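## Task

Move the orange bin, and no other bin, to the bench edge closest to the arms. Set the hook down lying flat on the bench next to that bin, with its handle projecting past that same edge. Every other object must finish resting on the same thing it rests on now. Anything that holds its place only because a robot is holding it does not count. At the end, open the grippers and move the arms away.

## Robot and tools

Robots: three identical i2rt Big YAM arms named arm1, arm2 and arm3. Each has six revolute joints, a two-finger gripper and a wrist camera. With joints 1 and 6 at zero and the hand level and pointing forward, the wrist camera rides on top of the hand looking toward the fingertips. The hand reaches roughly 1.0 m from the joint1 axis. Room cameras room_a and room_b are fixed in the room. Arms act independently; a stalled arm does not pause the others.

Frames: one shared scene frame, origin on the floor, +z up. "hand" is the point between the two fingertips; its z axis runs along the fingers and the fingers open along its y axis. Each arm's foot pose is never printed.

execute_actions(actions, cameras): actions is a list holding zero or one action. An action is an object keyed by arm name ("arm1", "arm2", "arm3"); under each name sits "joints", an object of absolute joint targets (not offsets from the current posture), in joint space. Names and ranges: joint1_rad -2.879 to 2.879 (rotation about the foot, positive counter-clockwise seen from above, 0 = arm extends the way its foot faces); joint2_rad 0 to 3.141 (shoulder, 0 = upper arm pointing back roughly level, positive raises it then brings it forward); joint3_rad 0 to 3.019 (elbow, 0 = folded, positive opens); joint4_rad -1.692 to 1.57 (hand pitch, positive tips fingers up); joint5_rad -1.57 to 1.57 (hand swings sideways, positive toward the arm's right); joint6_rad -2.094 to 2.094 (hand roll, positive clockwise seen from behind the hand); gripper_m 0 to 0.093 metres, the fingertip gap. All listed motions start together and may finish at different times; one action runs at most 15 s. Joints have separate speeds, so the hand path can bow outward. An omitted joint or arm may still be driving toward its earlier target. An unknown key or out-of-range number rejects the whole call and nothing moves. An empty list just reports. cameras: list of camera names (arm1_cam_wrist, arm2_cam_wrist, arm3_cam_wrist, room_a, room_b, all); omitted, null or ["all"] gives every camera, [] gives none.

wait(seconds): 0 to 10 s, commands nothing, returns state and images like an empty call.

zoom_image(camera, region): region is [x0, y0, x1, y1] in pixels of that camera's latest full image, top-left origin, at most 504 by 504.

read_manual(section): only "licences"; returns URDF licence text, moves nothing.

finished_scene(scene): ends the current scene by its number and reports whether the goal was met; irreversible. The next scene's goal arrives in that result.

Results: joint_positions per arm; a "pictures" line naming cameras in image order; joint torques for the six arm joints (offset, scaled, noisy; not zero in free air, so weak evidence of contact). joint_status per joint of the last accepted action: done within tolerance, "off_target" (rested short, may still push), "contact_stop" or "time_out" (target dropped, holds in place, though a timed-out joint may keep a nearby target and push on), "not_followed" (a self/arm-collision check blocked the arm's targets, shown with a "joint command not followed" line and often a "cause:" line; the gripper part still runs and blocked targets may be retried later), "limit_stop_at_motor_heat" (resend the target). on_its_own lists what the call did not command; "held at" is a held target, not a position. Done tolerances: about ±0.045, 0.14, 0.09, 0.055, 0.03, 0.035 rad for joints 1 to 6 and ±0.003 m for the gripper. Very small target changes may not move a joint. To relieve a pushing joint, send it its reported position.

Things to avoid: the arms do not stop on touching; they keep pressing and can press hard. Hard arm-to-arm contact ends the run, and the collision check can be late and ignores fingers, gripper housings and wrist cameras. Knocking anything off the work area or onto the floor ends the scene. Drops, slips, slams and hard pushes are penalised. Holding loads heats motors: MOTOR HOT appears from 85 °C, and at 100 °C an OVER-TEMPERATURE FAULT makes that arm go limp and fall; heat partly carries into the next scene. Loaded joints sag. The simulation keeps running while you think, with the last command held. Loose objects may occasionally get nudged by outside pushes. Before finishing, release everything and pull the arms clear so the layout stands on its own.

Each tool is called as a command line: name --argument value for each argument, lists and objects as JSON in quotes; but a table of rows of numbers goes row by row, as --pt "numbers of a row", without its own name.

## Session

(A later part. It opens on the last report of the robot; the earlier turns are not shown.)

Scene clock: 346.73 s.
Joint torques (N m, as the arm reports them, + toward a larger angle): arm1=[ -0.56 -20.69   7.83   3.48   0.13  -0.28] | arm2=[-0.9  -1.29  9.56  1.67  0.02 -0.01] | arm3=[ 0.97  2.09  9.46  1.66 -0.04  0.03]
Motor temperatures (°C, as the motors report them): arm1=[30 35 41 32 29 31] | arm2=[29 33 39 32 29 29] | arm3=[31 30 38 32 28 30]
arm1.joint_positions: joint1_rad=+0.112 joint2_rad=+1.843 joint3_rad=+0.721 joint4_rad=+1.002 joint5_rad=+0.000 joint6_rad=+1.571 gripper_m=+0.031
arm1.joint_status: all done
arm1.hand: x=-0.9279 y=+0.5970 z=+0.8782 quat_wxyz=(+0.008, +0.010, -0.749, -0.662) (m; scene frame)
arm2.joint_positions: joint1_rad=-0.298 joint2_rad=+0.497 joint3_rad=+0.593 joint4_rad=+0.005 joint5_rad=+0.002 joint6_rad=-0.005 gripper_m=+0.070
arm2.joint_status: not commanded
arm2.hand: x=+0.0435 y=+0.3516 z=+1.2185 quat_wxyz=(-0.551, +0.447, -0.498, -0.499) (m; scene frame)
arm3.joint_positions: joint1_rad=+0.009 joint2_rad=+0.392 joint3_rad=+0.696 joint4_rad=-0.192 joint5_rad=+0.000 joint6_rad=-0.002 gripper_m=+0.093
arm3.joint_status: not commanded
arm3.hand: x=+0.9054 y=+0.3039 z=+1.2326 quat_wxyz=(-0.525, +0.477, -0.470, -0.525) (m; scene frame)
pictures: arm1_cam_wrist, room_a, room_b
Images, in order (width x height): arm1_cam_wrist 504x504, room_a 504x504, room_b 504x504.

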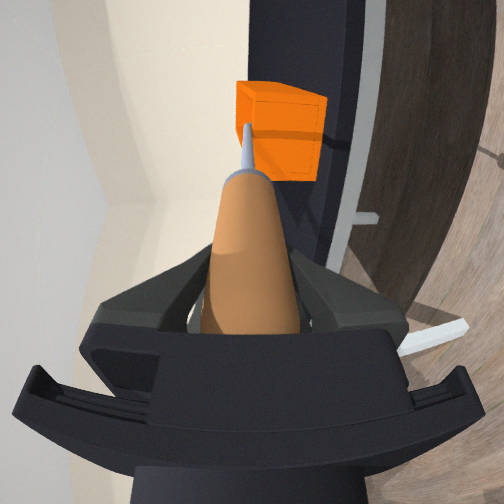

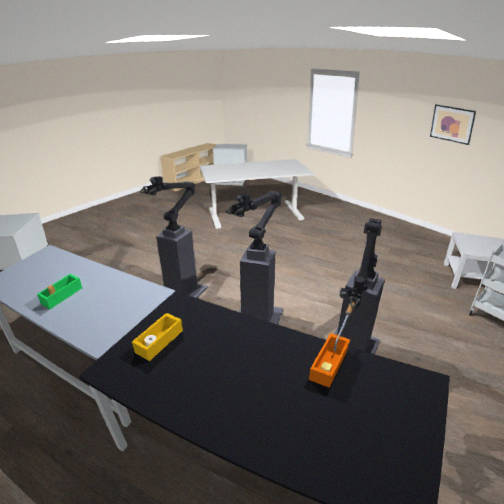

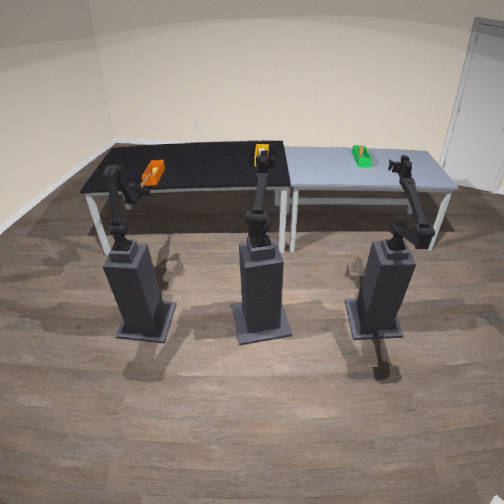

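execute_actions --actions '[{"arm1":{"joints":{"joint2_rad":1.755,"joint3_rad":0.625,"joint4_rad":1.098}}}]' --cameras '["arm1_cam_wrist"]'

zoom_image --camera "arm1_cam_wrist" --region '[230, 60, 400, 230]'

Scene clock: 363.13 s.
Joint torques (N m, as the arm reports them, + toward a larger angle): arm1=[ -1.15 -19.79   7.51   3.48   0.11  -0.24] | arm2=[-0.88 -1.05  9.58  1.69  0.02  0.  ] | arm3=[ 0.86  2.1   9.48  1.65 -0.04  0.04]
Motor temperatures (°C, as the motors report them): arm1=[30 33 39 32 29 31] | arm2=[29 33 39 32 29 29] | arm3=[31 30 39 32 28 30]
arm1.joint_positions: joint1_rad=+0.112 joint2_rad=+1.787 joint3_rad=+0.610 joint4_rad=+1.055 joint5_rad=+0.000 joint6_rad=+1.571 gripper_m=+0.031
arm1.joint_status: all done
arm1.hand: x=-0.9269 y=+0.5583 z=+0.8785 quat_wxyz=(+0.008, +0.010, -0.749, -0.662) (m; scene frame)
arm2.joint_positions: joint1_rad=-0.298 joint2_rad=+0.497 joint3_rad=+0.593 joint4_rad=+0.005 joint5_rad=+0.002 joint6_rad=-0.005 gripper_m=+0.070
arm2.joint_status: not commanded
arm2.hand: x=+0.0435 y=+0.3516 z=+1.2185 quat_wxyz=(-0.551, +0.447, -0.498, -0.499) (m; scene frame)
arm3.joint_positions: joint1_rad=+0.009 joint2_rad=+0.392 joint3_rad=+0.696 joint4_rad=-0.192 joint5_rad=+0.000 joint6_rad=-0.002 gripper_m=+0.093
arm3.joint_status: not commanded
arm3.hand: x=+0.9054 y=+0.3039 z=+1.2326 quat_wxyz=(-0.525, +0.477, -0.470, -0.525) (m; scene frame)
pictures: arm1_cam_wrist
Images, in order (width x height): arm1_cam_wrist 504x504.

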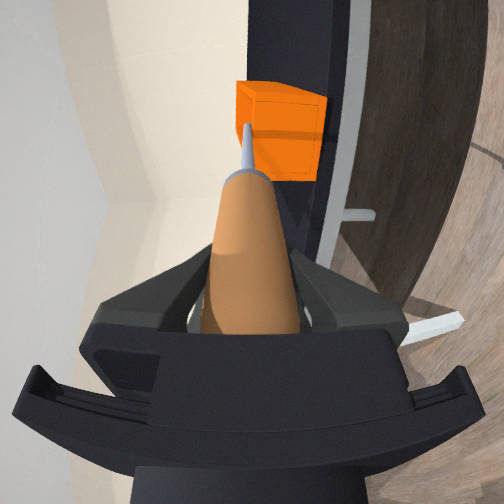

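Region (230, 60, 400, 230) of arm1_cam_wrist's 504x504 image, scaled by 2.965, with more detail than that image has.

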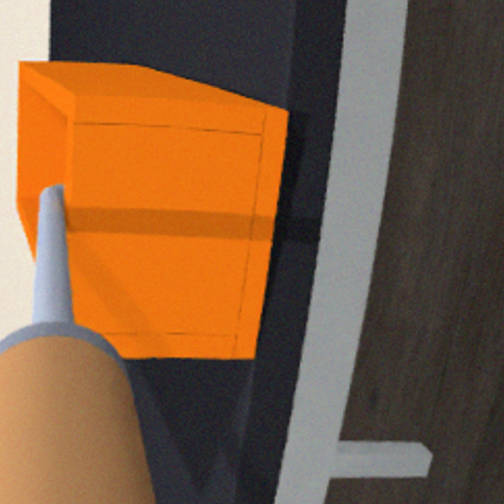

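execute_actions --actions '[{"arm1":{"joints":{"joint3_rad":0.72,"joint4_rad":1.3}}}]' --cameras '[]'

execute_actions --actions '[{"arm1":{"joints":{"joint1_rad":-0.092,"joint2_rad":1.98,"joint3_rad":1.46,"joint4_rad":0.89,"joint5_rad":-0.18}}}]' --cameras '[]'

execute_actions --actions '[{"arm1":{"joints":{"joint2_rad":2.2}}}]' --cameras '["arm1_cam_wrist","room_a"]'

Scene clock: 380.30 s.
Joint torques (N m, as the arm reports them, + toward a larger angle): arm1=[ -0.97 -20.01  10.59   3.79   0.05  -0.28] | arm2=[-0.99 -1.28  9.57  1.67  0.01  0.  ] | arm3=[ 1.03  1.92  9.38  1.63 -0.04  0.03]
Motor temperatures (°C, as the motors report them): arm1=[30 33 38 32 29 31] | arm2=[29 33 39 32 29 29] | arm3=[31 30 39 32 28 30]
arm1.joint_positions: joint1_rad=+0.112 joint2_rad=+1.787 joint3_rad=+0.672 joint4_rad=+1.252 joint5_rad=+0.000 joint6_rad=+1.571 gripper_m=+0.031
arm1.joint_status: all done
arm1.hand: x=-0.9276 y=+0.5794 z=+0.9515 quat_wxyz=(+0.009, +0.009, -0.658, -0.753) (m; scene frame)
arm2.joint_positions: joint1_rad=-0.298 joint2_rad=+0.497 joint3_rad=+0.593 joint4_rad=+0.005 joint5_rad=+0.002 joint6_rad=-0.005 gripper_m=+0.070
arm2.joint_status: not commanded
arm2.hand: x=+0.0435 y=+0.3516 z=+1.2185 quat_wxyz=(-0.551, +0.447, -0.498, -0.499) (m; scene frame)
arm3.joint_positions: joint1_rad=+0.009 joint2_rad=+0.392 joint3_rad=+0.696 joint4_rad=-0.192 joint5_rad=+0.000 joint6_rad=-0.002 gripper_m=+0.093
arm3.joint_status: not commanded
arm3.hand: x=+0.9054 y=+0.3039 z=+1.2326 quat_wxyz=(-0.525, +0.477, -0.470, -0.525) (m; scene frame)
pictures: none
No camera images: the call's "cameras" was empty. Leave "cameras" out to get every camera's image.

Scene clock: 381.83 s.
Joint torques (N m, as the arm reports them, + toward a larger angle): arm1=[  0.16 -27.51  15.61   3.13   0.12  -0.24] | arm2=[-0.78 -1.16  9.57  1.64  0.02  0.  ] | arm3=[ 0.8   1.87  9.36  1.68 -0.05  0.02]
Motor temperatures (°C, as the motors report them): arm1=[30 33 38 32 29 31] | arm2=[29 33 39 32 29 29] | arm3=[31 30 39 32 28 30]
arm1.joint_positions: joint1_rad=-0.099 joint2_rad=+2.006 joint3_rad=+1.401 joint4_rad=+0.852 joint5_rad=-0.180 joint6_rad=+1.575 gripper_m=+0.031
arm1.joint_status: all done
arm1.hand: x=-0.7972 y=+0.7837 z=+1.0622 quat_wxyz=(-0.016, +0.013, -0.617, -0.787) (m; scene frame)
arm2.joint_positions: joint1_rad=-0.298 joint2_rad=+0.497 joint3_rad=+0.593 joint4_rad=+0.005 joint5_rad=+0.002 joint6_rad=-0.005 gripper_m=+0.070
arm2.joint_status: not commanded
arm2.hand: x=+0.0435 y=+0.3516 z=+1.2185 quat_wxyz=(-0.551, +0.447, -0.498, -0.499) (m; scene frame)
arm3.joint_positions: joint1_rad=+0.009 joint2_rad=+0.392 joint3_rad=+0.696 joint4_rad=-0.192 joint5_rad=+0.000 joint6_rad=-0.002 gripper_m=+0.093
arm3.joint_status: not commanded
arm3.hand: x=+0.9054 y=+0.3039 z=+1.2326 quat_wxyz=(-0.525, +0.477, -0.470, -0.525) (m; scene frame)
pictures: none
No camera images: the call's "cameras" was empty. Leave "cameras" out to get every camera's image.

Scene clock: 382.87 s.
Joint torques (N m, as the arm reports them, + toward a larger angle): arm1=[  0.47 -29.82  13.4    1.97   0.27  -0.23] | arm2=[-0.8  -1.22  9.59  1.67  0.01  0.01] | arm3=[ 0.77  2.12  9.49  1.71 -0.04  0.02]
Motor temperatures (°C, as the motors report them): arm1=[30 33 38 32 29 31] | arm2=[29 33 39 32 29 29] | arm3=[31 30 39 32 28 30]
arm1.joint_positions: joint1_rad=-0.098 joint2_rad=+2.229 joint3_rad=+1.409 joint4_rad=+0.887 joint5_rad=-0.183 joint6_rad=+1.577 gripper_m=+0.031
arm1.joint_status: all done
arm1.hand: x=-0.7946 y=+0.8005 z=+0.8999 quat_wxyz=(-0.004, +0.002, -0.685, -0.729) (m; scene frame)
arm2.joint_positions: joint1_rad=-0.298 joint2_rad=+0.497 joint3_rad=+0.593 joint4_rad=+0.005 joint5_rad=+0.002 joint6_rad=-0.005 gripper_m=+0.070
arm2.joint_status: not commanded
arm2.hand: x=+0.0435 y=+0.3516 z=+1.2185 quat_wxyz=(-0.551, +0.447, -0.498, -0.499) (m; scene frame)
arm3.joint_positions: joint1_rad=+0.009 joint2_rad=+0.392 joint3_rad=+0.696 joint4_rad=-0.192 joint5_rad=+0.000 joint6_rad=-0.002 gripper_m=+0.093
arm3.joint_status: not commanded
arm3.hand: x=+0.9054 y=+0.3039 z=+1.2326 quat_wxyz=(-0.525, +0.477, -0.470, -0.525) (m; scene frame)
pictures: arm1_cam_wrist, room_a
Images, in order (width x height): arm1_cam_wrist 504x504, room_a 504x504.

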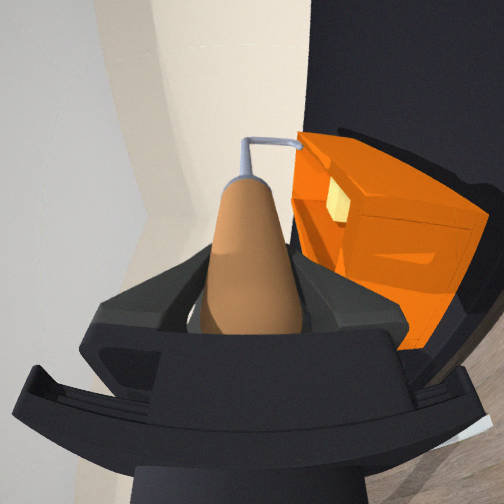

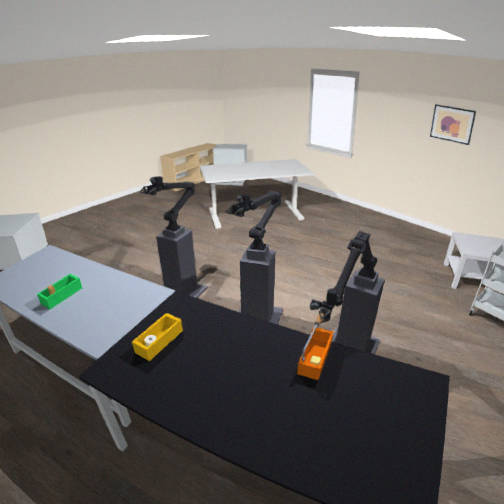

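execute_actions --actions '[{"arm1":{"joints":{"joint2_rad":2.05}}}]' --cameras '[]'

execute_actions --actions '[{"arm1":{"joints":{"joint1_rad":-0.3,"joint5_rad":-0.39}}}]' --cameras '["arm1_cam_wrist","room_a","room_b"]'

zoom_image --camera "room_a" --region '[240, 270, 420, 420]'

Scene clock: 388.80 s.
Joint torques (N m, as the arm reports them, + toward a larger angle): arm1=[  0.12 -28.13  14.51   3.22   0.24  -0.23] | arm2=[-0.91 -1.25  9.6   1.69  0.02 -0.01] | arm3=[ 0.94  2.16  9.4   1.67 -0.03  0.02]
Motor temperatures (°C, as the motors report them): arm1=[30 33 40 32 29 31] | arm2=[29 33 39 32 29 29] | arm3=[31 30 39 32 28 30]
arm1.joint_positions: joint1_rad=-0.098 joint2_rad=+2.077 joint3_rad=+1.409 joint4_rad=+0.850 joint5_rad=-0.183 joint6_rad=+1.577 gripper_m=+0.031
arm1.joint_status: all done
arm1.hand: x=-0.7961 y=+0.7943 z=+1.0108 quat_wxyz=(-0.011, +0.010, -0.642, -0.767) (m; scene frame)
arm2.joint_positions: joint1_rad=-0.298 joint2_rad=+0.497 joint3_rad=+0.593 joint4_rad=+0.005 joint5_rad=+0.002 joint6_rad=-0.005 gripper_m=+0.070
arm2.joint_status: not commanded
arm2.hand: x=+0.0435 y=+0.3516 z=+1.2185 quat_wxyz=(-0.551, +0.447, -0.498, -0.499) (m; scene frame)
arm3.joint_positions: joint1_rad=+0.009 joint2_rad=+0.392 joint3_rad=+0.696 joint4_rad=-0.192 joint5_rad=+0.000 joint6_rad=-0.002 gripper_m=+0.093
arm3.joint_status: not commanded
arm3.hand: x=+0.9054 y=+0.3039 z=+1.2326 quat_wxyz=(-0.525, +0.477, -0.470, -0.525) (m; scene frame)
pictures: none
No camera images: the call's "cameras" was empty. Leave "cameras" out to get every camera's image.

Scene clock: 390.43 s.
Joint torques (N m, as the arm reports them, + toward a larger angle): arm1=[  0.07 -27.55  14.29   3.39   0.19  -0.27] | arm2=[-0.8  -1.28  9.57  1.67  0.01  0.  ] | arm3=[ 0.8   2.13  9.39  1.67 -0.04  0.01]
Motor temperatures (°C, as the motors report them): arm1=[30 33 40 32 29 31] | arm2=[29 33 39 32 29 29] | arm3=[31 30 39 32 28 30]
arm1.joint_positions: joint1_rad=-0.294 joint2_rad=+2.077 joint3_rad=+1.409 joint4_rad=+0.850 joint5_rad=-0.392 joint6_rad=+1.577 gripper_m=+0.031
arm1.joint_status: all done
arm1.hand: x=-0.6793 y=+0.7598 z=+1.0092 quat_wxyz=(-0.018, +0.027, -0.646, -0.763) (m; scene frame)
arm2.joint_positions: joint1_rad=-0.298 joint2_rad=+0.497 joint3_rad=+0.593 joint4_rad=+0.005 joint5_rad=+0.002 joint6_rad=-0.005 gripper_m=+0.070
arm2.joint_status: not commanded
arm2.hand: x=+0.0435 y=+0.3516 z=+1.2185 quat_wxyz=(-0.551, +0.447, -0.498, -0.499) (m; scene frame)
arm3.joint_positions: joint1_rad=+0.009 joint2_rad=+0.392 joint3_rad=+0.696 joint4_rad=-0.192 joint5_rad=+0.000 joint6_rad=-0.002 gripper_m=+0.093
arm3.joint_status: not commanded
arm3.hand: x=+0.9054 y=+0.3039 z=+1.2326 quat_wxyz=(-0.525, +0.477, -0.470, -0.525) (m; scene frame)
pictures: arm1_cam_wrist, room_a, room_b
Images, in order (width x height): arm1_cam_wrist 504x504, room_a 504x504, room_b 504x504.

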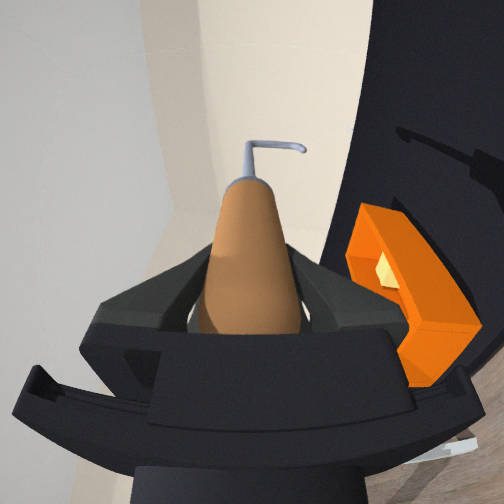

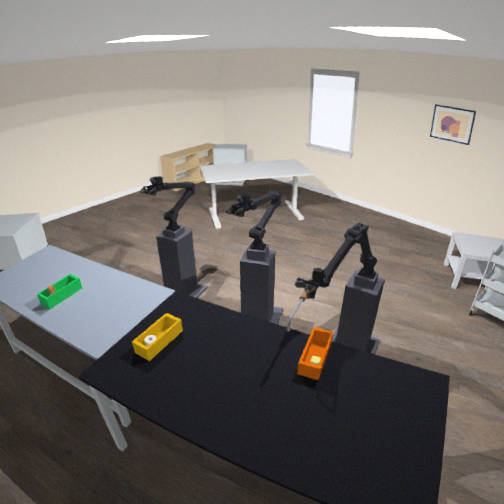

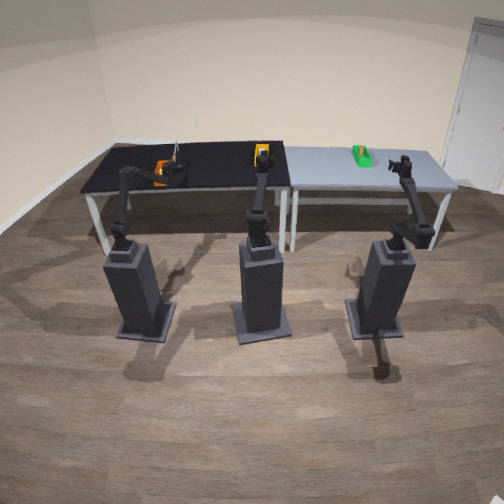

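Region (240, 270, 420, 420) of room_a's 504x504 image, scaled by 2.800, with more detail than that image has.

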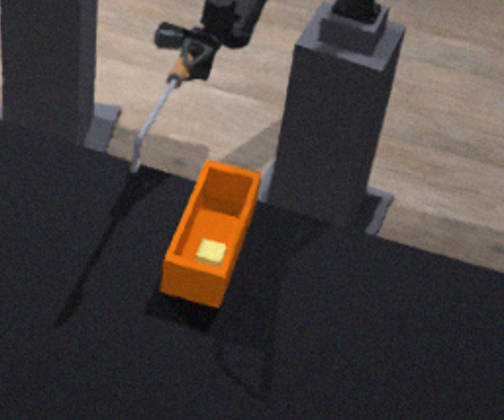

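execute_actions --actions '[{"arm1":{"joints":{"joint1_rad":-0.254,"joint2_rad":2.255,"joint3_rad":1.57,"joint4_rad":0.8,"joint5_rad":-0.342}}}]' --cameras '[]'

execute_actions --actions '[{"arm1":{"joints":{"joint6_rad":0}}}]' --cameras '["arm1_cam_wrist","room_a"]'

Scene clock: 398.20 s.
Joint torques (N m, as the arm reports them, + toward a larger angle): arm1=[ -0.44 -34.54  14.02   3.31   0.19  -0.31] | arm2=[-1.02 -1.29  9.58  1.7   0.02  0.  ] | arm3=[ 0.7   1.96  9.43  1.7  -0.03  0.02]
Motor temperatures (°C, as the motors report them): arm1=[30 34 41 32 29 31] | arm2=[29 33 39 32 29 29] | arm3=[31 30 39 32 28 30]
arm1.joint_positions: joint1_rad=-0.257 joint2_rad=+2.312 joint3_rad=+1.512 joint4_rad=+0.759 joint5_rad=-0.343 joint6_rad=+1.577 gripper_m=+0.031
arm1.joint_status: all done
arm1.hand: x=-0.6879 y=+0.7985 z=+0.8555 quat_wxyz=(+0.006, -0.006, -0.721, -0.693) (m; scene frame)
arm2.joint_positions: joint1_rad=-0.298 joint2_rad=+0.497 joint3_rad=+0.593 joint4_rad=+0.005 joint5_rad=+0.002 joint6_rad=-0.005 gripper_m=+0.070
arm2.joint_status: not commanded
arm2.hand: x=+0.0435 y=+0.3516 z=+1.2185 quat_wxyz=(-0.551, +0.447, -0.498, -0.499) (m; scene frame)
arm3.joint_positions: joint1_rad=+0.009 joint2_rad=+0.392 joint3_rad=+0.696 joint4_rad=-0.192 joint5_rad=+0.000 joint6_rad=-0.002 gripper_m=+0.093
arm3.joint_status: not commanded
arm3.hand: x=+0.9054 y=+0.3039 z=+1.2326 quat_wxyz=(-0.525, +0.477, -0.470, -0.525) (m; scene frame)
pictures: none
No camera images: the call's "cameras" was empty. Leave "cameras" out to get every camera's image.

Scene clock: 400.37 s.
Joint torques (N m, as the arm reports them, + toward a larger angle): arm1=[ -0.7  -33.24  14.19   3.14   0.16  -0.25] | arm2=[-0.87 -1.23  9.57  1.66  0.02  0.01] | arm3=[ 0.89  2.16  9.47  1.66 -0.05  0.01]
Motor temperatures (°C, as the motors report them): arm1=[30 34 41 32 29 31] | arm2=[29 33 39 32 29 29] | arm3=[31 30 39 32 28 30]
arm1.joint_positions: joint1_rad=-0.257 joint2_rad=+2.312 joint3_rad=+1.512 joint4_rad=+0.759 joint5_rad=-0.344 joint6_rad=+0.011 gripper_m=+0.031
arm1.joint_status: all done
arm1.hand: x=-0.6880 y=+0.7985 z=+0.8555 quat_wxyz=(-0.484, +0.504, -0.516, -0.495) (m; scene frame)
arm2.joint_positions: joint1_rad=-0.298 joint2_rad=+0.497 joint3_rad=+0.593 joint4_rad=+0.005 joint5_rad=+0.002 joint6_rad=-0.005 gripper_m=+0.070
arm2.joint_status: not commanded
arm2.hand: x=+0.0435 y=+0.3516 z=+1.2185 quat_wxyz=(-0.551, +0.447, -0.498, -0.499) (m; scene frame)
arm3.joint_positions: joint1_rad=+0.009 joint2_rad=+0.392 joint3_rad=+0.696 joint4_rad=-0.192 joint5_rad=+0.000 joint6_rad=-0.002 gripper_m=+0.093
arm3.joint_status: not commanded
arm3.hand: x=+0.9054 y=+0.3039 z=+1.2326 quat_wxyz=(-0.525, +0.477, -0.470, -0.525) (m; scene frame)
pictures: arm1_cam_wrist, room_a
Images, in order (width x height): arm1_cam_wrist 504x504, room_a 504x504.

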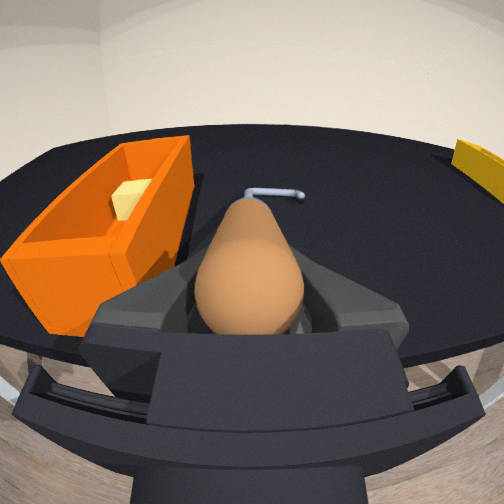

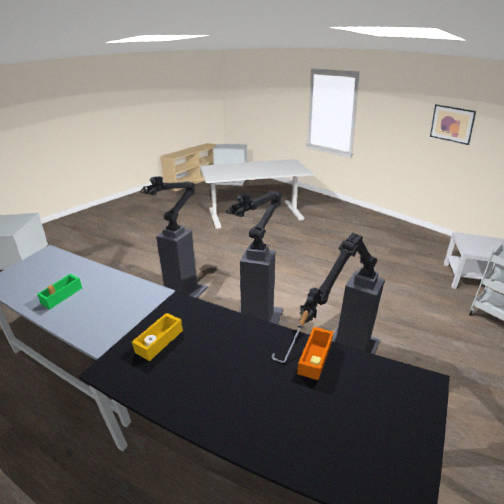

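execute_actions --actions '[{"arm1":{"joints":{"joint2_rad":2.435,"joint3_rad":1.62,"joint4_rad":0.94}}}]' --cameras '["arm1_cam_wrist"]'

Scene clock: 408.70 s.
Joint torques (N m, as the arm reports them, + toward a larger angle): arm1=[ -0.64 -28.59  12.62   2.65   0.16  -0.16] | arm2=[-0.79 -1.28  9.55  1.65  0.02 -0.01] | arm3=[ 0.8   2.14  9.36  1.64 -0.03  0.03]
Motor temperatures (°C, as the motors report them): arm1=[30 35 42 32 29 31] | arm2=[29 33 39 32 29 29] | arm3=[31 30 39 32 28 30]
arm1.joint_positions: joint1_rad=-0.257 joint2_rad=+2.441 joint3_rad=+1.573 joint4_rad=+0.923 joint5_rad=-0.342 joint6_rad=+0.006 gripper_m=+0.031
arm1.joint_status: all done
arm1.hand: x=-0.6849 y=+0.8062 z=+0.8192 quat_wxyz=(-0.516, +0.491, -0.484, -0.508) (m; scene frame)
arm2.joint_positions: joint1_rad=-0.298 joint2_rad=+0.497 joint3_rad=+0.593 joint4_rad=+0.005 joint5_rad=+0.002 joint6_rad=-0.005 gripper_m=+0.070
arm2.joint_status: not commanded
arm2.hand: x=+0.0435 y=+0.3516 z=+1.2185 quat_wxyz=(-0.551, +0.447, -0.498, -0.499) (m; scene frame)
arm3.joint_positions: joint1_rad=+0.009 joint2_rad=+0.392 joint3_rad=+0.696 joint4_rad=-0.192 joint5_rad=+0.000 joint6_rad=-0.002 gripper_m=+0.093
arm3.joint_status: not commanded
arm3.hand: x=+0.9054 y=+0.3039 z=+1.2326 quat_wxyz=(-0.525, +0.477, -0.470, -0.525) (m; scene frame)
pictures: arm1_cam_wrist
Images, in order (width x height): arm1_cam_wrist 504x504.

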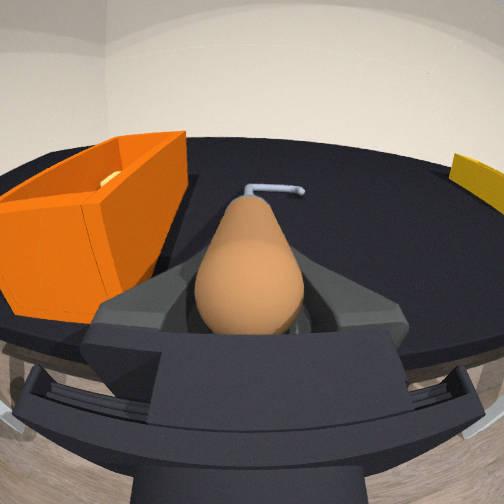

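execute_actions --actions '[{"arm1":{"joints":{"joint2_rad":2.49,"joint3_rad":1.59}}}]' --cameras '["arm1_cam_wrist"]'

Scene clock: 416.57 s.
Joint torques (N m, as the arm reports them, + toward a larger angle): arm1=[  0.36 -27.65   9.48   2.32   0.07  -0.12] | arm2=[-0.9  -1.15  9.6   1.68  0.01  0.  ] | arm3=[ 0.65  2.11  9.41  1.63 -0.03  0.01]
Motor temperatures (°C, as the motors report them): arm1=[30 35 42 32 29 31] | arm2=[29 33 40 32 29 29] | arm3=[31 30 39 32 28 30]
arm1.joint_positions: joint1_rad=-0.257 joint2_rad=+2.483 joint3_rad=+1.573 joint4_rad=+0.931 joint5_rad=-0.341 joint6_rad=-0.002 gripper_m=+0.030
arm1.joint_status: all done
arm1.hand: x=-0.6861 y=+0.8020 z=+0.7872 quat_wxyz=(-0.508, +0.498, -0.493, -0.501) (m; scene frame)
arm2.joint_positions: joint1_rad=-0.298 joint2_rad=+0.497 joint3_rad=+0.593 joint4_rad=+0.005 joint5_rad=+0.002 joint6_rad=-0.005 gripper_m=+0.070
arm2.joint_status: not commanded
arm2.hand: x=+0.0435 y=+0.3516 z=+1.2185 quat_wxyz=(-0.551, +0.447, -0.498, -0.499) (m; scene frame)
arm3.joint_positions: joint1_rad=+0.009 joint2_rad=+0.392 joint3_rad=+0.696 joint4_rad=-0.192 joint5_rad=+0.000 joint6_rad=-0.002 gripper_m=+0.093
arm3.joint_status: not commanded
arm3.hand: x=+0.9054 y=+0.3039 z=+1.2326 quat_wxyz=(-0.525, +0.477, -0.470, -0.525) (m; scene frame)
pictures: arm1_cam_wrist
Images, in order (width x height): arm1_cam_wrist 504x504.

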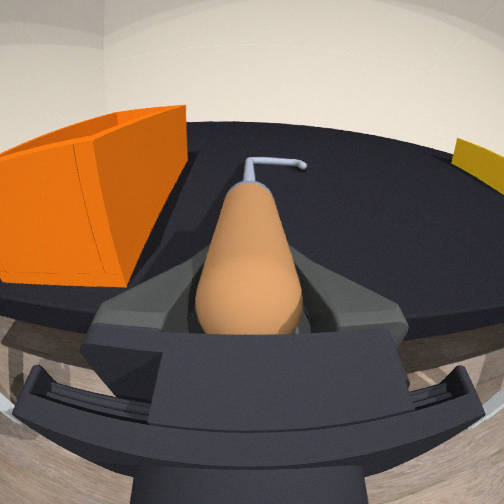

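execute_actions --actions '[{"arm1":{"joints":{"joint2_rad":2.52}}}]' --cameras '[]'

execute_actions --actions '[{"arm1":{"joints":{"gripper_m":0.06}}}]' --cameras '["arm1_cam_wrist"]'

Scene clock: 424.37 s.
Joint torques (N m, as the arm reports them, + toward a larger angle): arm1=[  0.19 -27.01   9.43   2.05  -0.02  -0.12] | arm2=[-0.98 -1.25  9.61  1.67  0.01  0.  ] | arm3=[ 0.77  1.96  9.39  1.75 -0.03  0.03]
Motor temperatures (°C, as the motors report them): arm1=[30 35 41 32 29 31] | arm2=[29 33 40 32 29 29] | arm3=[31 30 39 32 28 30]
arm1.joint_positions: joint1_rad=-0.257 joint2_rad=+2.506 joint3_rad=+1.573 joint4_rad=+0.935 joint5_rad=-0.340 joint6_rad=-0.004 gripper_m=+0.030
arm1.joint_status: all done
arm1.hand: x=-0.6869 y=+0.7991 z=+0.7690 quat_wxyz=(-0.502, +0.501, -0.499, -0.497) (m; scene frame)
arm2.joint_positions: joint1_rad=-0.298 joint2_rad=+0.497 joint3_rad=+0.593 joint4_rad=+0.005 joint5_rad=+0.002 joint6_rad=-0.005 gripper_m=+0.070
arm2.joint_status: not commanded
arm2.hand: x=+0.0435 y=+0.3516 z=+1.2185 quat_wxyz=(-0.551, +0.447, -0.498, -0.499) (m; scene frame)
arm3.joint_positions: joint1_rad=+0.009 joint2_rad=+0.392 joint3_rad=+0.696 joint4_rad=-0.192 joint5_rad=+0.000 joint6_rad=-0.002 gripper_m=+0.093
arm3.joint_status: not commanded
arm3.hand: x=+0.9054 y=+0.3039 z=+1.2326 quat_wxyz=(-0.525, +0.477, -0.470, -0.525) (m; scene frame)
pictures: none
No camera images: the call's "cameras" was empty. Leave "cameras" out to get every camera's image.

Scene clock: 425.00 s.
Joint torques (N m, as the arm reports them, + toward a larger angle): arm1=[ -0.26 -26.77   9.43   2.     0.03  -0.11] | arm2=[-0.75 -1.11  9.58  1.67  0.02  0.01] | arm3=[ 0.91  2.08  9.4   1.7  -0.04  0.02]
Motor temperatures (°C, as the motors report them): arm1=[30 35 41 32 29 31] | arm2=[29 33 40 32 29 29] | arm3=[31 30 39 32 28 30]
arm1.joint_positions: joint1_rad=-0.257 joint2_rad=+2.506 joint3_rad=+1.573 joint4_rad=+0.935 joint5_rad=-0.340 joint6_rad=-0.004 gripper_m=+0.060
arm1.joint_status: all done
arm1.hand: x=-0.6869 y=+0.7991 z=+0.7690 quat_wxyz=(-0.502, +0.501, -0.499, -0.497) (m; scene frame)
arm2.joint_positions: joint1_rad=-0.298 joint2_rad=+0.497 joint3_rad=+0.593 joint4_rad=+0.005 joint5_rad=+0.002 joint6_rad=-0.005 gripper_m=+0.070
arm2.joint_status: not commanded
arm2.hand: x=+0.0435 y=+0.3516 z=+1.2185 quat_wxyz=(-0.551, +0.447, -0.498, -0.499) (m; scene frame)
arm3.joint_positions: joint1_rad=+0.009 joint2_rad=+0.392 joint3_rad=+0.696 joint4_rad=-0.192 joint5_rad=+0.000 joint6_rad=-0.002 gripper_m=+0.093
arm3.joint_status: not commanded
arm3.hand: x=+0.9054 y=+0.3039 z=+1.2326 quat_wxyz=(-0.525, +0.477, -0.470, -0.525) (m; scene frame)
pictures: arm1_cam_wrist
Images, in order (width x height): arm1_cam_wrist 504x504.

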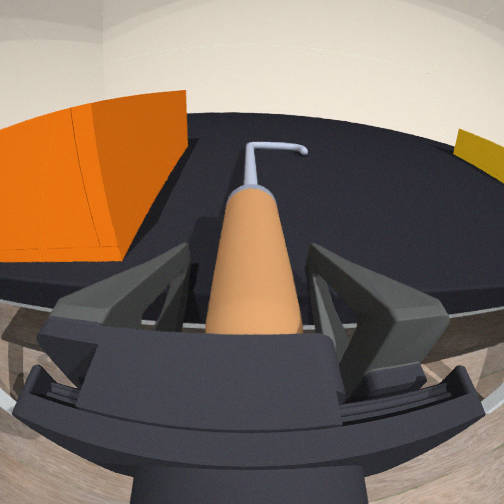

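execute_actions --actions '[{"arm1":{"joints":{"joint2_rad":2.1}}}]' --cameras '[]'

execute_actions --actions '[{"arm1":{"joints":{"joint1_rad":-0.05,"joint2_rad":1.9,"joint4_rad":-0.5,"joint5_rad":0}}}]' --cameras '["arm1_cam_wrist","room_b"]'

Scene clock: 439.77 s.
Joint torques (N m, as the arm reports them, + toward a larger angle): arm1=[ -0.2  -25.06  10.84   1.33   0.18  -0.11] | arm2=[-0.87 -1.36  9.61  1.63  0.02  0.  ] | arm3=[ 0.77  2.04  9.53  1.7  -0.04  0.03]
Motor temperatures (°C, as the motors report them): arm1=[30 35 40 32 29 31] | arm2=[29 33 40 32 29 29] | arm3=[31 30 39 32 28 30]
arm1.joint_positions: joint1_rad=-0.257 joint2_rad=+2.098 joint3_rad=+1.583 joint4_rad=+0.943 joint5_rad=-0.341 joint6_rad=-0.004 gripper_m=+0.060
arm1.joint_status: all done
arm1.hand: x=-0.6917 y=+0.7885 z=+1.1087 quat_wxyz=(-0.626, +0.425, -0.353, -0.550) (m; scene frame)
arm2.joint_positions: joint1_rad=-0.298 joint2_rad=+0.497 joint3_rad=+0.593 joint4_rad=+0.005 joint5_rad=+0.002 joint6_rad=-0.005 gripper_m=+0.070
arm2.joint_status: not commanded
arm2.hand: x=+0.0435 y=+0.3516 z=+1.2185 quat_wxyz=(-0.551, +0.447, -0.498, -0.499) (m; scene frame)
arm3.joint_positions: joint1_rad=+0.009 joint2_rad=+0.392 joint3_rad=+0.696 joint4_rad=-0.192 joint5_rad=+0.000 joint6_rad=-0.002 gripper_m=+0.093
arm3.joint_status: not commanded
arm3.hand: x=+0.9054 y=+0.3039 z=+1.2326 quat_wxyz=(-0.525, +0.477, -0.470, -0.525) (m; scene frame)
pictures: none
No camera images: the call's "cameras" was empty. Leave "cameras" out to get every camera's image.

Scene clock: 441.53 s.
Joint torques (N m, as the arm reports them, + toward a larger angle): arm1=[ -1.02 -24.41  12.48   1.2    0.14  -0.13] | arm2=[-0.9  -1.35  9.57  1.68  0.01  0.  ] | arm3=[ 1.02  2.15  9.4   1.62 -0.03  0.03]
Motor temperatures (°C, as the motors report them): arm1=[30 35 40 32 29 31] | arm2=[29 33 40 32 29 29] | arm3=[31 30 39 32 28 30]
arm1.joint_positions: joint1_rad=-0.053 joint2_rad=+1.897 joint3_rad=+1.576 joint4_rad=-0.493 joint5_rad=-0.001 joint6_rad=-0.004 gripper_m=+0.060
arm1.joint_status: all done
arm1.hand: x=-0.8098 y=+0.7298 z=+0.9432 quat_wxyz=(-0.279, +0.612, -0.700, -0.240) (m; scene frame)
arm2.joint_positions: joint1_rad=-0.298 joint2_rad=+0.497 joint3_rad=+0.593 joint4_rad=+0.005 joint5_rad=+0.002 joint6_rad=-0.005 gripper_m=+0.070
arm2.joint_status: not commanded
arm2.hand: x=+0.0435 y=+0.3516 z=+1.2185 quat_wxyz=(-0.551, +0.447, -0.498, -0.499) (m; scene frame)
arm3.joint_positions: joint1_rad=+0.009 joint2_rad=+0.392 joint3_rad=+0.696 joint4_rad=-0.192 joint5_rad=+0.000 joint6_rad=-0.002 gripper_m=+0.093
arm3.joint_status: not commanded
arm3.hand: x=+0.9054 y=+0.3039 z=+1.2326 quat_wxyz=(-0.525, +0.477, -0.470, -0.525) (m; scene frame)
pictures: arm1_cam_wrist, room_b
Images, in order (width x height): arm1_cam_wrist 504x504, room_b 504x504.

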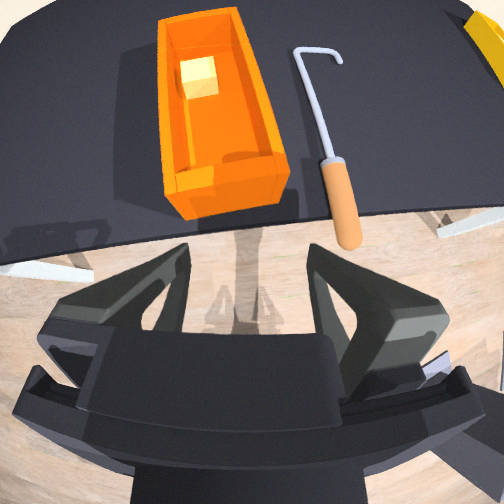

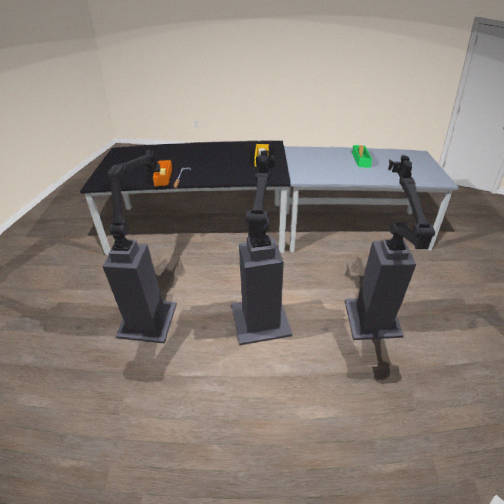

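execute_actions --actions '[{"arm1":{"joints":{"joint1_rad":-0.277,"joint2_rad":2.2,"joint3_rad":1.45,"joint4_rad":1.04,"joint5_rad":-0.368,"gripper_m":0.08}}}]' --cameras '[]'

execute_actions --actions '[{"arm1":{"joints":{"joint2_rad":2.45}}}]' --cameras '["arm1_cam_wrist"]'

Scene clock: 450.27 s.
Joint torques (N m, as the arm reports them, + toward a larger angle): arm1=[ -0.82 -25.21  11.75   2.46   0.12  -0.08] | arm2=[-1.03 -1.24  9.6   1.67  0.02  0.  ] | arm3=[ 0.58  2.15  9.47  1.63 -0.05  0.02]
Motor temperatures (°C, as the motors report them): arm1=[30 34 40 32 29 31] | arm2=[29 33 40 32 29 29] | arm3=[31 30 39 32 28 30]
arm1.joint_positions: joint1_rad=-0.274 joint2_rad=+2.201 joint3_rad=+1.416 joint4_rad=+1.024 joint5_rad=-0.367 joint6_rad=-0.004 gripper_m=+0.080
arm1.joint_status: all done
arm1.hand: x=-0.6891 y=+0.7667 z=+0.9572 quat_wxyz=(-0.573, +0.466, -0.417, -0.530) (m; scene frame)
arm2.joint_positions: joint1_rad=-0.298 joint2_rad=+0.497 joint3_rad=+0.593 joint4_rad=+0.005 joint5_rad=+0.002 joint6_rad=-0.005 gripper_m=+0.070
arm2.joint_status: not commanded
arm2.hand: x=+0.0435 y=+0.3516 z=+1.2185 quat_wxyz=(-0.551, +0.447, -0.498, -0.499) (m; scene frame)
arm3.joint_positions: joint1_rad=+0.009 joint2_rad=+0.392 joint3_rad=+0.696 joint4_rad=-0.192 joint5_rad=+0.000 joint6_rad=-0.002 gripper_m=+0.093
arm3.joint_status: not commanded
arm3.hand: x=+0.9054 y=+0.3039 z=+1.2326 quat_wxyz=(-0.525, +0.477, -0.470, -0.525) (m; scene frame)
pictures: none
No camera images: the call's "cameras" was empty. Leave "cameras" out to get every camera's image.

Scene clock: 451.53 s.
Joint torques (N m, as the arm reports them, + toward a larger angle): arm1=[ -0.23 -28.16   8.95   2.18   0.08  -0.13] | arm2=[-0.99 -1.28  9.58  1.66  0.01  0.  ] | arm3=[ 1.05  2.03  9.4   1.68 -0.05  0.02]
Motor temperatures (°C, as the motors report them): arm1=[30 35 40 32 29 31] | arm2=[29 33 40 32 29 29] | arm3=[31 30 39 32 28 30]
arm1.joint_positions: joint1_rad=-0.274 joint2_rad=+2.465 joint3_rad=+1.429 joint4_rad=+1.034 joint5_rad=-0.367 joint6_rad=-0.004 gripper_m=+0.080
arm1.joint_status: all done
arm1.hand: x=-0.6919 y=+0.7578 z=+0.7606 quat_wxyz=(-0.499, +0.504, -0.498, -0.499) (m; scene frame)
arm2.joint_positions: joint1_rad=-0.298 joint2_rad=+0.497 joint3_rad=+0.593 joint4_rad=+0.005 joint5_rad=+0.002 joint6_rad=-0.005 gripper_m=+0.070
arm2.joint_status: not commanded
arm2.hand: x=+0.0435 y=+0.3516 z=+1.2185 quat_wxyz=(-0.551, +0.447, -0.498, -0.499) (m; scene frame)
arm3.joint_positions: joint1_rad=+0.009 joint2_rad=+0.392 joint3_rad=+0.696 joint4_rad=-0.192 joint5_rad=+0.000 joint6_rad=-0.002 gripper_m=+0.093
arm3.joint_status: not commanded
arm3.hand: x=+0.9054 y=+0.3039 z=+1.2326 quat_wxyz=(-0.525, +0.477, -0.470, -0.525) (m; scene frame)
pictures: arm1_cam_wrist
Images, in order (width x height): arm1_cam_wrist 504x504.

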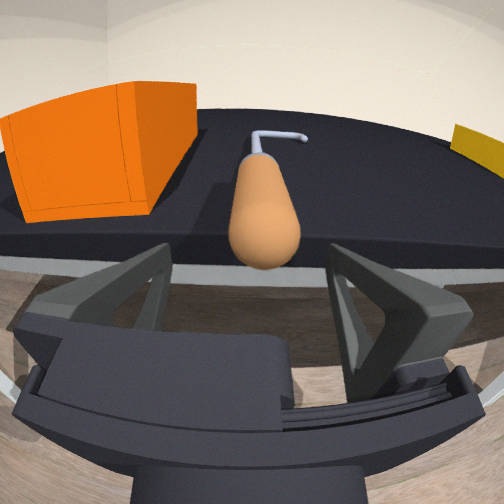

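execute_actions --actions '[{"arm1":{"joints":{"joint2_rad":2.46,"joint3_rad":1.535,"joint4_rad":0.975,"joint5_rad":-0.345}}}]' --cameras '[]'

execute_actions --actions '[{"arm1":{"joints":{"gripper_m":0}}}]' --cameras '["arm1_cam_wrist"]'

Scene clock: 459.10 s.
Joint torques (N m, as the arm reports them, + toward a larger angle): arm1=[ -0.72 -29.66  10.53   1.65   0.19  -0.07] | arm2=[-1.02 -1.28  9.55  1.68  0.02  0.  ] | arm3=[ 0.94  1.81  9.43  1.69 -0.02  0.02]
Motor temperatures (°C, as the motors report them): arm1=[30 35 40 32 29 31] | arm2=[29 33 40 32 29 29] | arm3=[31 30 39 32 28 30]
arm1.joint_positions: joint1_rad=-0.274 joint2_rad=+2.465 joint3_rad=+1.506 joint4_rad=+0.981 joint5_rad=-0.347 joint6_rad=-0.004 gripper_m=+0.080
arm1.joint_status: all done
arm1.hand: x=-0.6798 y=+0.7809 z=+0.7824 quat_wxyz=(-0.512, +0.495, -0.495, -0.498) (m; scene frame)
arm2.joint_positions: joint1_rad=-0.298 joint2_rad=+0.497 joint3_rad=+0.593 joint4_rad=+0.005 joint5_rad=+0.002 joint6_rad=-0.005 gripper_m=+0.070
arm2.joint_status: not commanded
arm2.hand: x=+0.0435 y=+0.3516 z=+1.2185 quat_wxyz=(-0.551, +0.447, -0.498, -0.499) (m; scene frame)
arm3.joint_positions: joint1_rad=+0.009 joint2_rad=+0.392 joint3_rad=+0.696 joint4_rad=-0.192 joint5_rad=+0.000 joint6_rad=-0.002 gripper_m=+0.093
arm3.joint_status: not commanded
arm3.hand: x=+0.9054 y=+0.3039 z=+1.2326 quat_wxyz=(-0.525, +0.477, -0.470, -0.525) (m; scene frame)
pictures: none
No camera images: the call's "cameras" was empty. Leave "cameras" out to get every camera's image.

Scene clock: 459.77 s.
Joint torques (N m, as the arm reports them, + toward a larger angle): arm1=[ -0.93 -27.92  10.28   1.8    0.24  -0.12] | arm2=[-0.71 -1.36  9.6   1.69  0.02  0.  ] | arm3=[ 0.95  1.95  9.31  1.59 -0.05  0.02]
Motor temperatures (°C, as the motors report them): arm1=[30 35 40 32 29 31] | arm2=[29 33 40 32 29 29] | arm3=[31 30 39 32 28 30]
arm1.joint_positions: joint1_rad=-0.274 joint2_rad=+2.465 joint3_rad=+1.506 joint4_rad=+0.980 joint5_rad=-0.347 joint6_rad=-0.004 gripper_m=+0.031
arm1.joint_status: gripper_m off_target (ended at +0.031, target +0.000)
arm1.hand: x=-0.6799 y=+0.7809 z=+0.7821 quat_wxyz=(-0.511, +0.496, -0.495, -0.498) (m; scene frame)
arm2.joint_positions: joint1_rad=-0.298 joint2_rad=+0.497 joint3_rad=+0.593 joint4_rad=+0.005 joint5_rad=+0.002 joint6_rad=-0.005 gripper_m=+0.070
arm2.joint_status: not commanded
arm2.hand: x=+0.0435 y=+0.3516 z=+1.2185 quat_wxyz=(-0.551, +0.447, -0.498, -0.499) (m; scene frame)
arm3.joint_positions: joint1_rad=+0.009 joint2_rad=+0.392 joint3_rad=+0.696 joint4_rad=-0.192 joint5_rad=+0.000 joint6_rad=-0.002 gripper_m=+0.093
arm3.joint_status: not commanded
arm3.hand: x=+0.9054 y=+0.3039 z=+1.2326 quat_wxyz=(-0.525, +0.477, -0.470, -0.525) (m; scene frame)
pictures: arm1_cam_wrist
Images, in order (width x height): arm1_cam_wrist 504x504.

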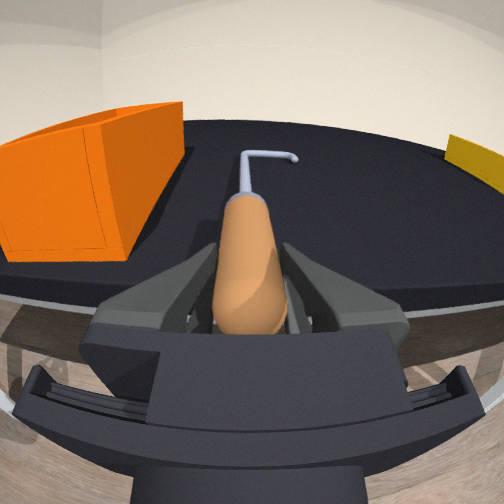

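Gripped. Pull back ~3 cm, release, retreat.

execute_actions --actions '[{"arm1":{"joints":{"joint1_rad":-0.29,"joint2_rad":2.42,"joint3_rad":1.41,"joint4_rad":1.05,"joint5_rad":-0.365}}}]' --cameras '[]'

execute_actions --actions '[{"arm1":{"joints":{"gripper_m":0.08}}}]' --cameras '[]'

execute_actions --actions '[{"arm1":{"joints":{"joint2_rad":1.7,"joint4_rad":0.3}}}]' --cameras '["arm1_cam_wrist","room_b"]'

zoom_image --camera "room_b" --region '[120, 140, 240, 220]'

Scene clock: 467.93 s.
Joint torques (N m, as the arm reports them, + toward a larger angle): arm1=[ -1.42 -27.85   6.82   2.4   -0.02  -0.07] | arm2=[-0.97 -1.38  9.58  1.64  0.01  0.  ] | arm3=[ 0.89  2.    9.39  1.7  -0.03  0.02]
Motor temperatures (°C, as the motors report them): arm1=[30 35 40 32 29 31] | arm2=[29 33 40 32 29 29] | arm3=[31 30 39 32 28 30]
arm1.joint_positions: joint1_rad=-0.280 joint2_rad=+2.432 joint3_rad=+1.417 joint4_rad=+1.038 joint5_rad=-0.362 joint6_rad=-0.004 gripper_m=+0.031
arm1.joint_status: all done
arm1.hand: x=-0.6860 y=+0.7568 z=+0.7816 quat_wxyz=(-0.510, +0.497, -0.493, -0.500) (m; scene frame)
arm2.joint_positions: joint1_rad=-0.298 joint2_rad=+0.497 joint3_rad=+0.593 joint4_rad=+0.005 joint5_rad=+0.002 joint6_rad=-0.005 gripper_m=+0.070
arm2.joint_status: not commanded
arm2.hand: x=+0.0435 y=+0.3516 z=+1.2185 quat_wxyz=(-0.551, +0.447, -0.498, -0.499) (m; scene frame)
arm3.joint_positions: joint1_rad=+0.009 joint2_rad=+0.392 joint3_rad=+0.696 joint4_rad=-0.192 joint5_rad=+0.000 joint6_rad=-0.002 gripper_m=+0.093
arm3.joint_status: not commanded
arm3.hand: x=+0.9054 y=+0.3039 z=+1.2326 quat_wxyz=(-0.525, +0.477, -0.470, -0.525) (m; scene frame)
pictures: none
No camera images: the call's "cameras" was empty. Leave "cameras" out to get every camera's image.

Scene clock: 468.60 s.
Joint torques (N m, as the arm reports them, + toward a larger angle): arm1=[ -1.06 -28.11   6.83   2.43   0.04  -0.11] | arm2=[-0.92 -1.36  9.59  1.69  0.01  0.  ] | arm3=[ 0.7   1.98  9.4   1.62 -0.03  0.01]
Motor temperatures (°C, as the motors report them): arm1=[30 35 40 32 29 31] | arm2=[29 33 40 32 29 29] | arm3=[31 30 39 32 28 30]
arm1.joint_positions: joint1_rad=-0.280 joint2_rad=+2.432 joint3_rad=+1.412 joint4_rad=+1.039 joint5_rad=-0.363 joint6_rad=-0.004 gripper_m=+0.080
arm1.joint_status: all done
arm1.hand: x=-0.6868 y=+0.7552 z=+0.7794 quat_wxyz=(-0.508, +0.498, -0.494, -0.499) (m; scene frame)
arm2.joint_positions: joint1_rad=-0.298 joint2_rad=+0.497 joint3_rad=+0.593 joint4_rad=+0.005 joint5_rad=+0.002 joint6_rad=-0.005 gripper_m=+0.070
arm2.joint_status: not commanded
arm2.hand: x=+0.0435 y=+0.3516 z=+1.2185 quat_wxyz=(-0.551, +0.447, -0.498, -0.499) (m; scene frame)
arm3.joint_positions: joint1_rad=+0.009 joint2_rad=+0.392 joint3_rad=+0.696 joint4_rad=-0.192 joint5_rad=+0.000 joint6_rad=-0.002 gripper_m=+0.093
arm3.joint_status: not commanded
arm3.hand: x=+0.9054 y=+0.3039 z=+1.2326 quat_wxyz=(-0.525, +0.477, -0.470, -0.525) (m; scene frame)
pictures: none
No camera images: the call's "cameras" was empty. Leave "cameras" out to get every camera's image.

Scene clock: 470.20 s.
Joint torques (N m, as the arm reports them, + toward a larger angle): arm1=[ -1.55 -19.85  12.8    1.76   0.05  -0.08] | arm2=[-0.86 -1.27  9.62  1.64  0.01  0.  ] | arm3=[ 0.8   2.05  9.41  1.66 -0.04  0.02]
Motor temperatures (°C, as the motors report them): arm1=[30 35 40 32 29 31] | arm2=[29 33 40 32 29 29] | arm3=[31 30 39 32 28 30]
arm1.joint_positions: joint1_rad=-0.280 joint2_rad=+1.694 joint3_rad=+1.394 joint4_rad=+0.304 joint5_rad=-0.364 joint6_rad=-0.004 gripper_m=+0.080
arm1.joint_status: all done
arm1.hand: x=-0.7065 y=+0.7072 z=+1.1612 quat_wxyz=(-0.503, +0.501, -0.499, -0.498) (m; scene frame)
arm2.joint_positions: joint1_rad=-0.298 joint2_rad=+0.497 joint3_rad=+0.593 joint4_rad=+0.005 joint5_rad=+0.002 joint6_rad=-0.005 gripper_m=+0.070
arm2.joint_status: not commanded
arm2.hand: x=+0.0435 y=+0.3516 z=+1.2185 quat_wxyz=(-0.551, +0.447, -0.498, -0.499) (m; scene frame)
arm3.joint_positions: joint1_rad=+0.009 joint2_rad=+0.392 joint3_rad=+0.696 joint4_rad=-0.192 joint5_rad=+0.000 joint6_rad=-0.002 gripper_m=+0.093
arm3.joint_status: not commanded
arm3.hand: x=+0.9054 y=+0.3039 z=+1.2326 quat_wxyz=(-0.525, +0.477, -0.470, -0.525) (m; scene frame)
pictures: arm1_cam_wrist, room_b
Images, in order (width x height): arm1_cam_wrist 504x504, room_b 504x504.

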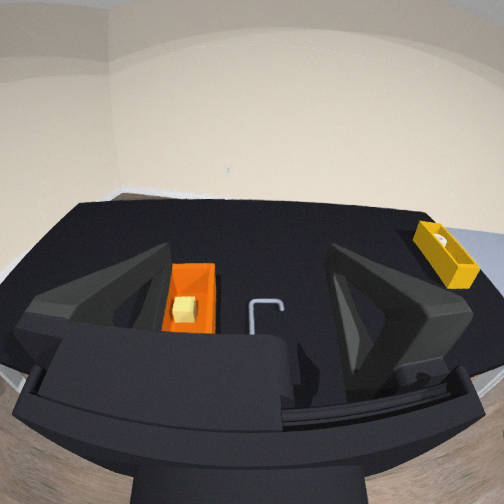

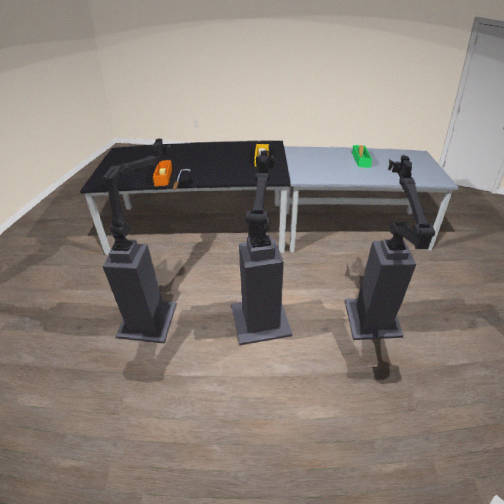

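Region (120, 140, 240, 220) of room_b's 504x504 image, scaled by 4.200, with more detail than that image has.

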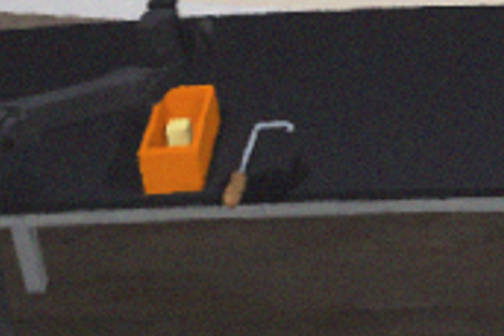

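finished_scene --scene 1

The scene is finished: the task was done.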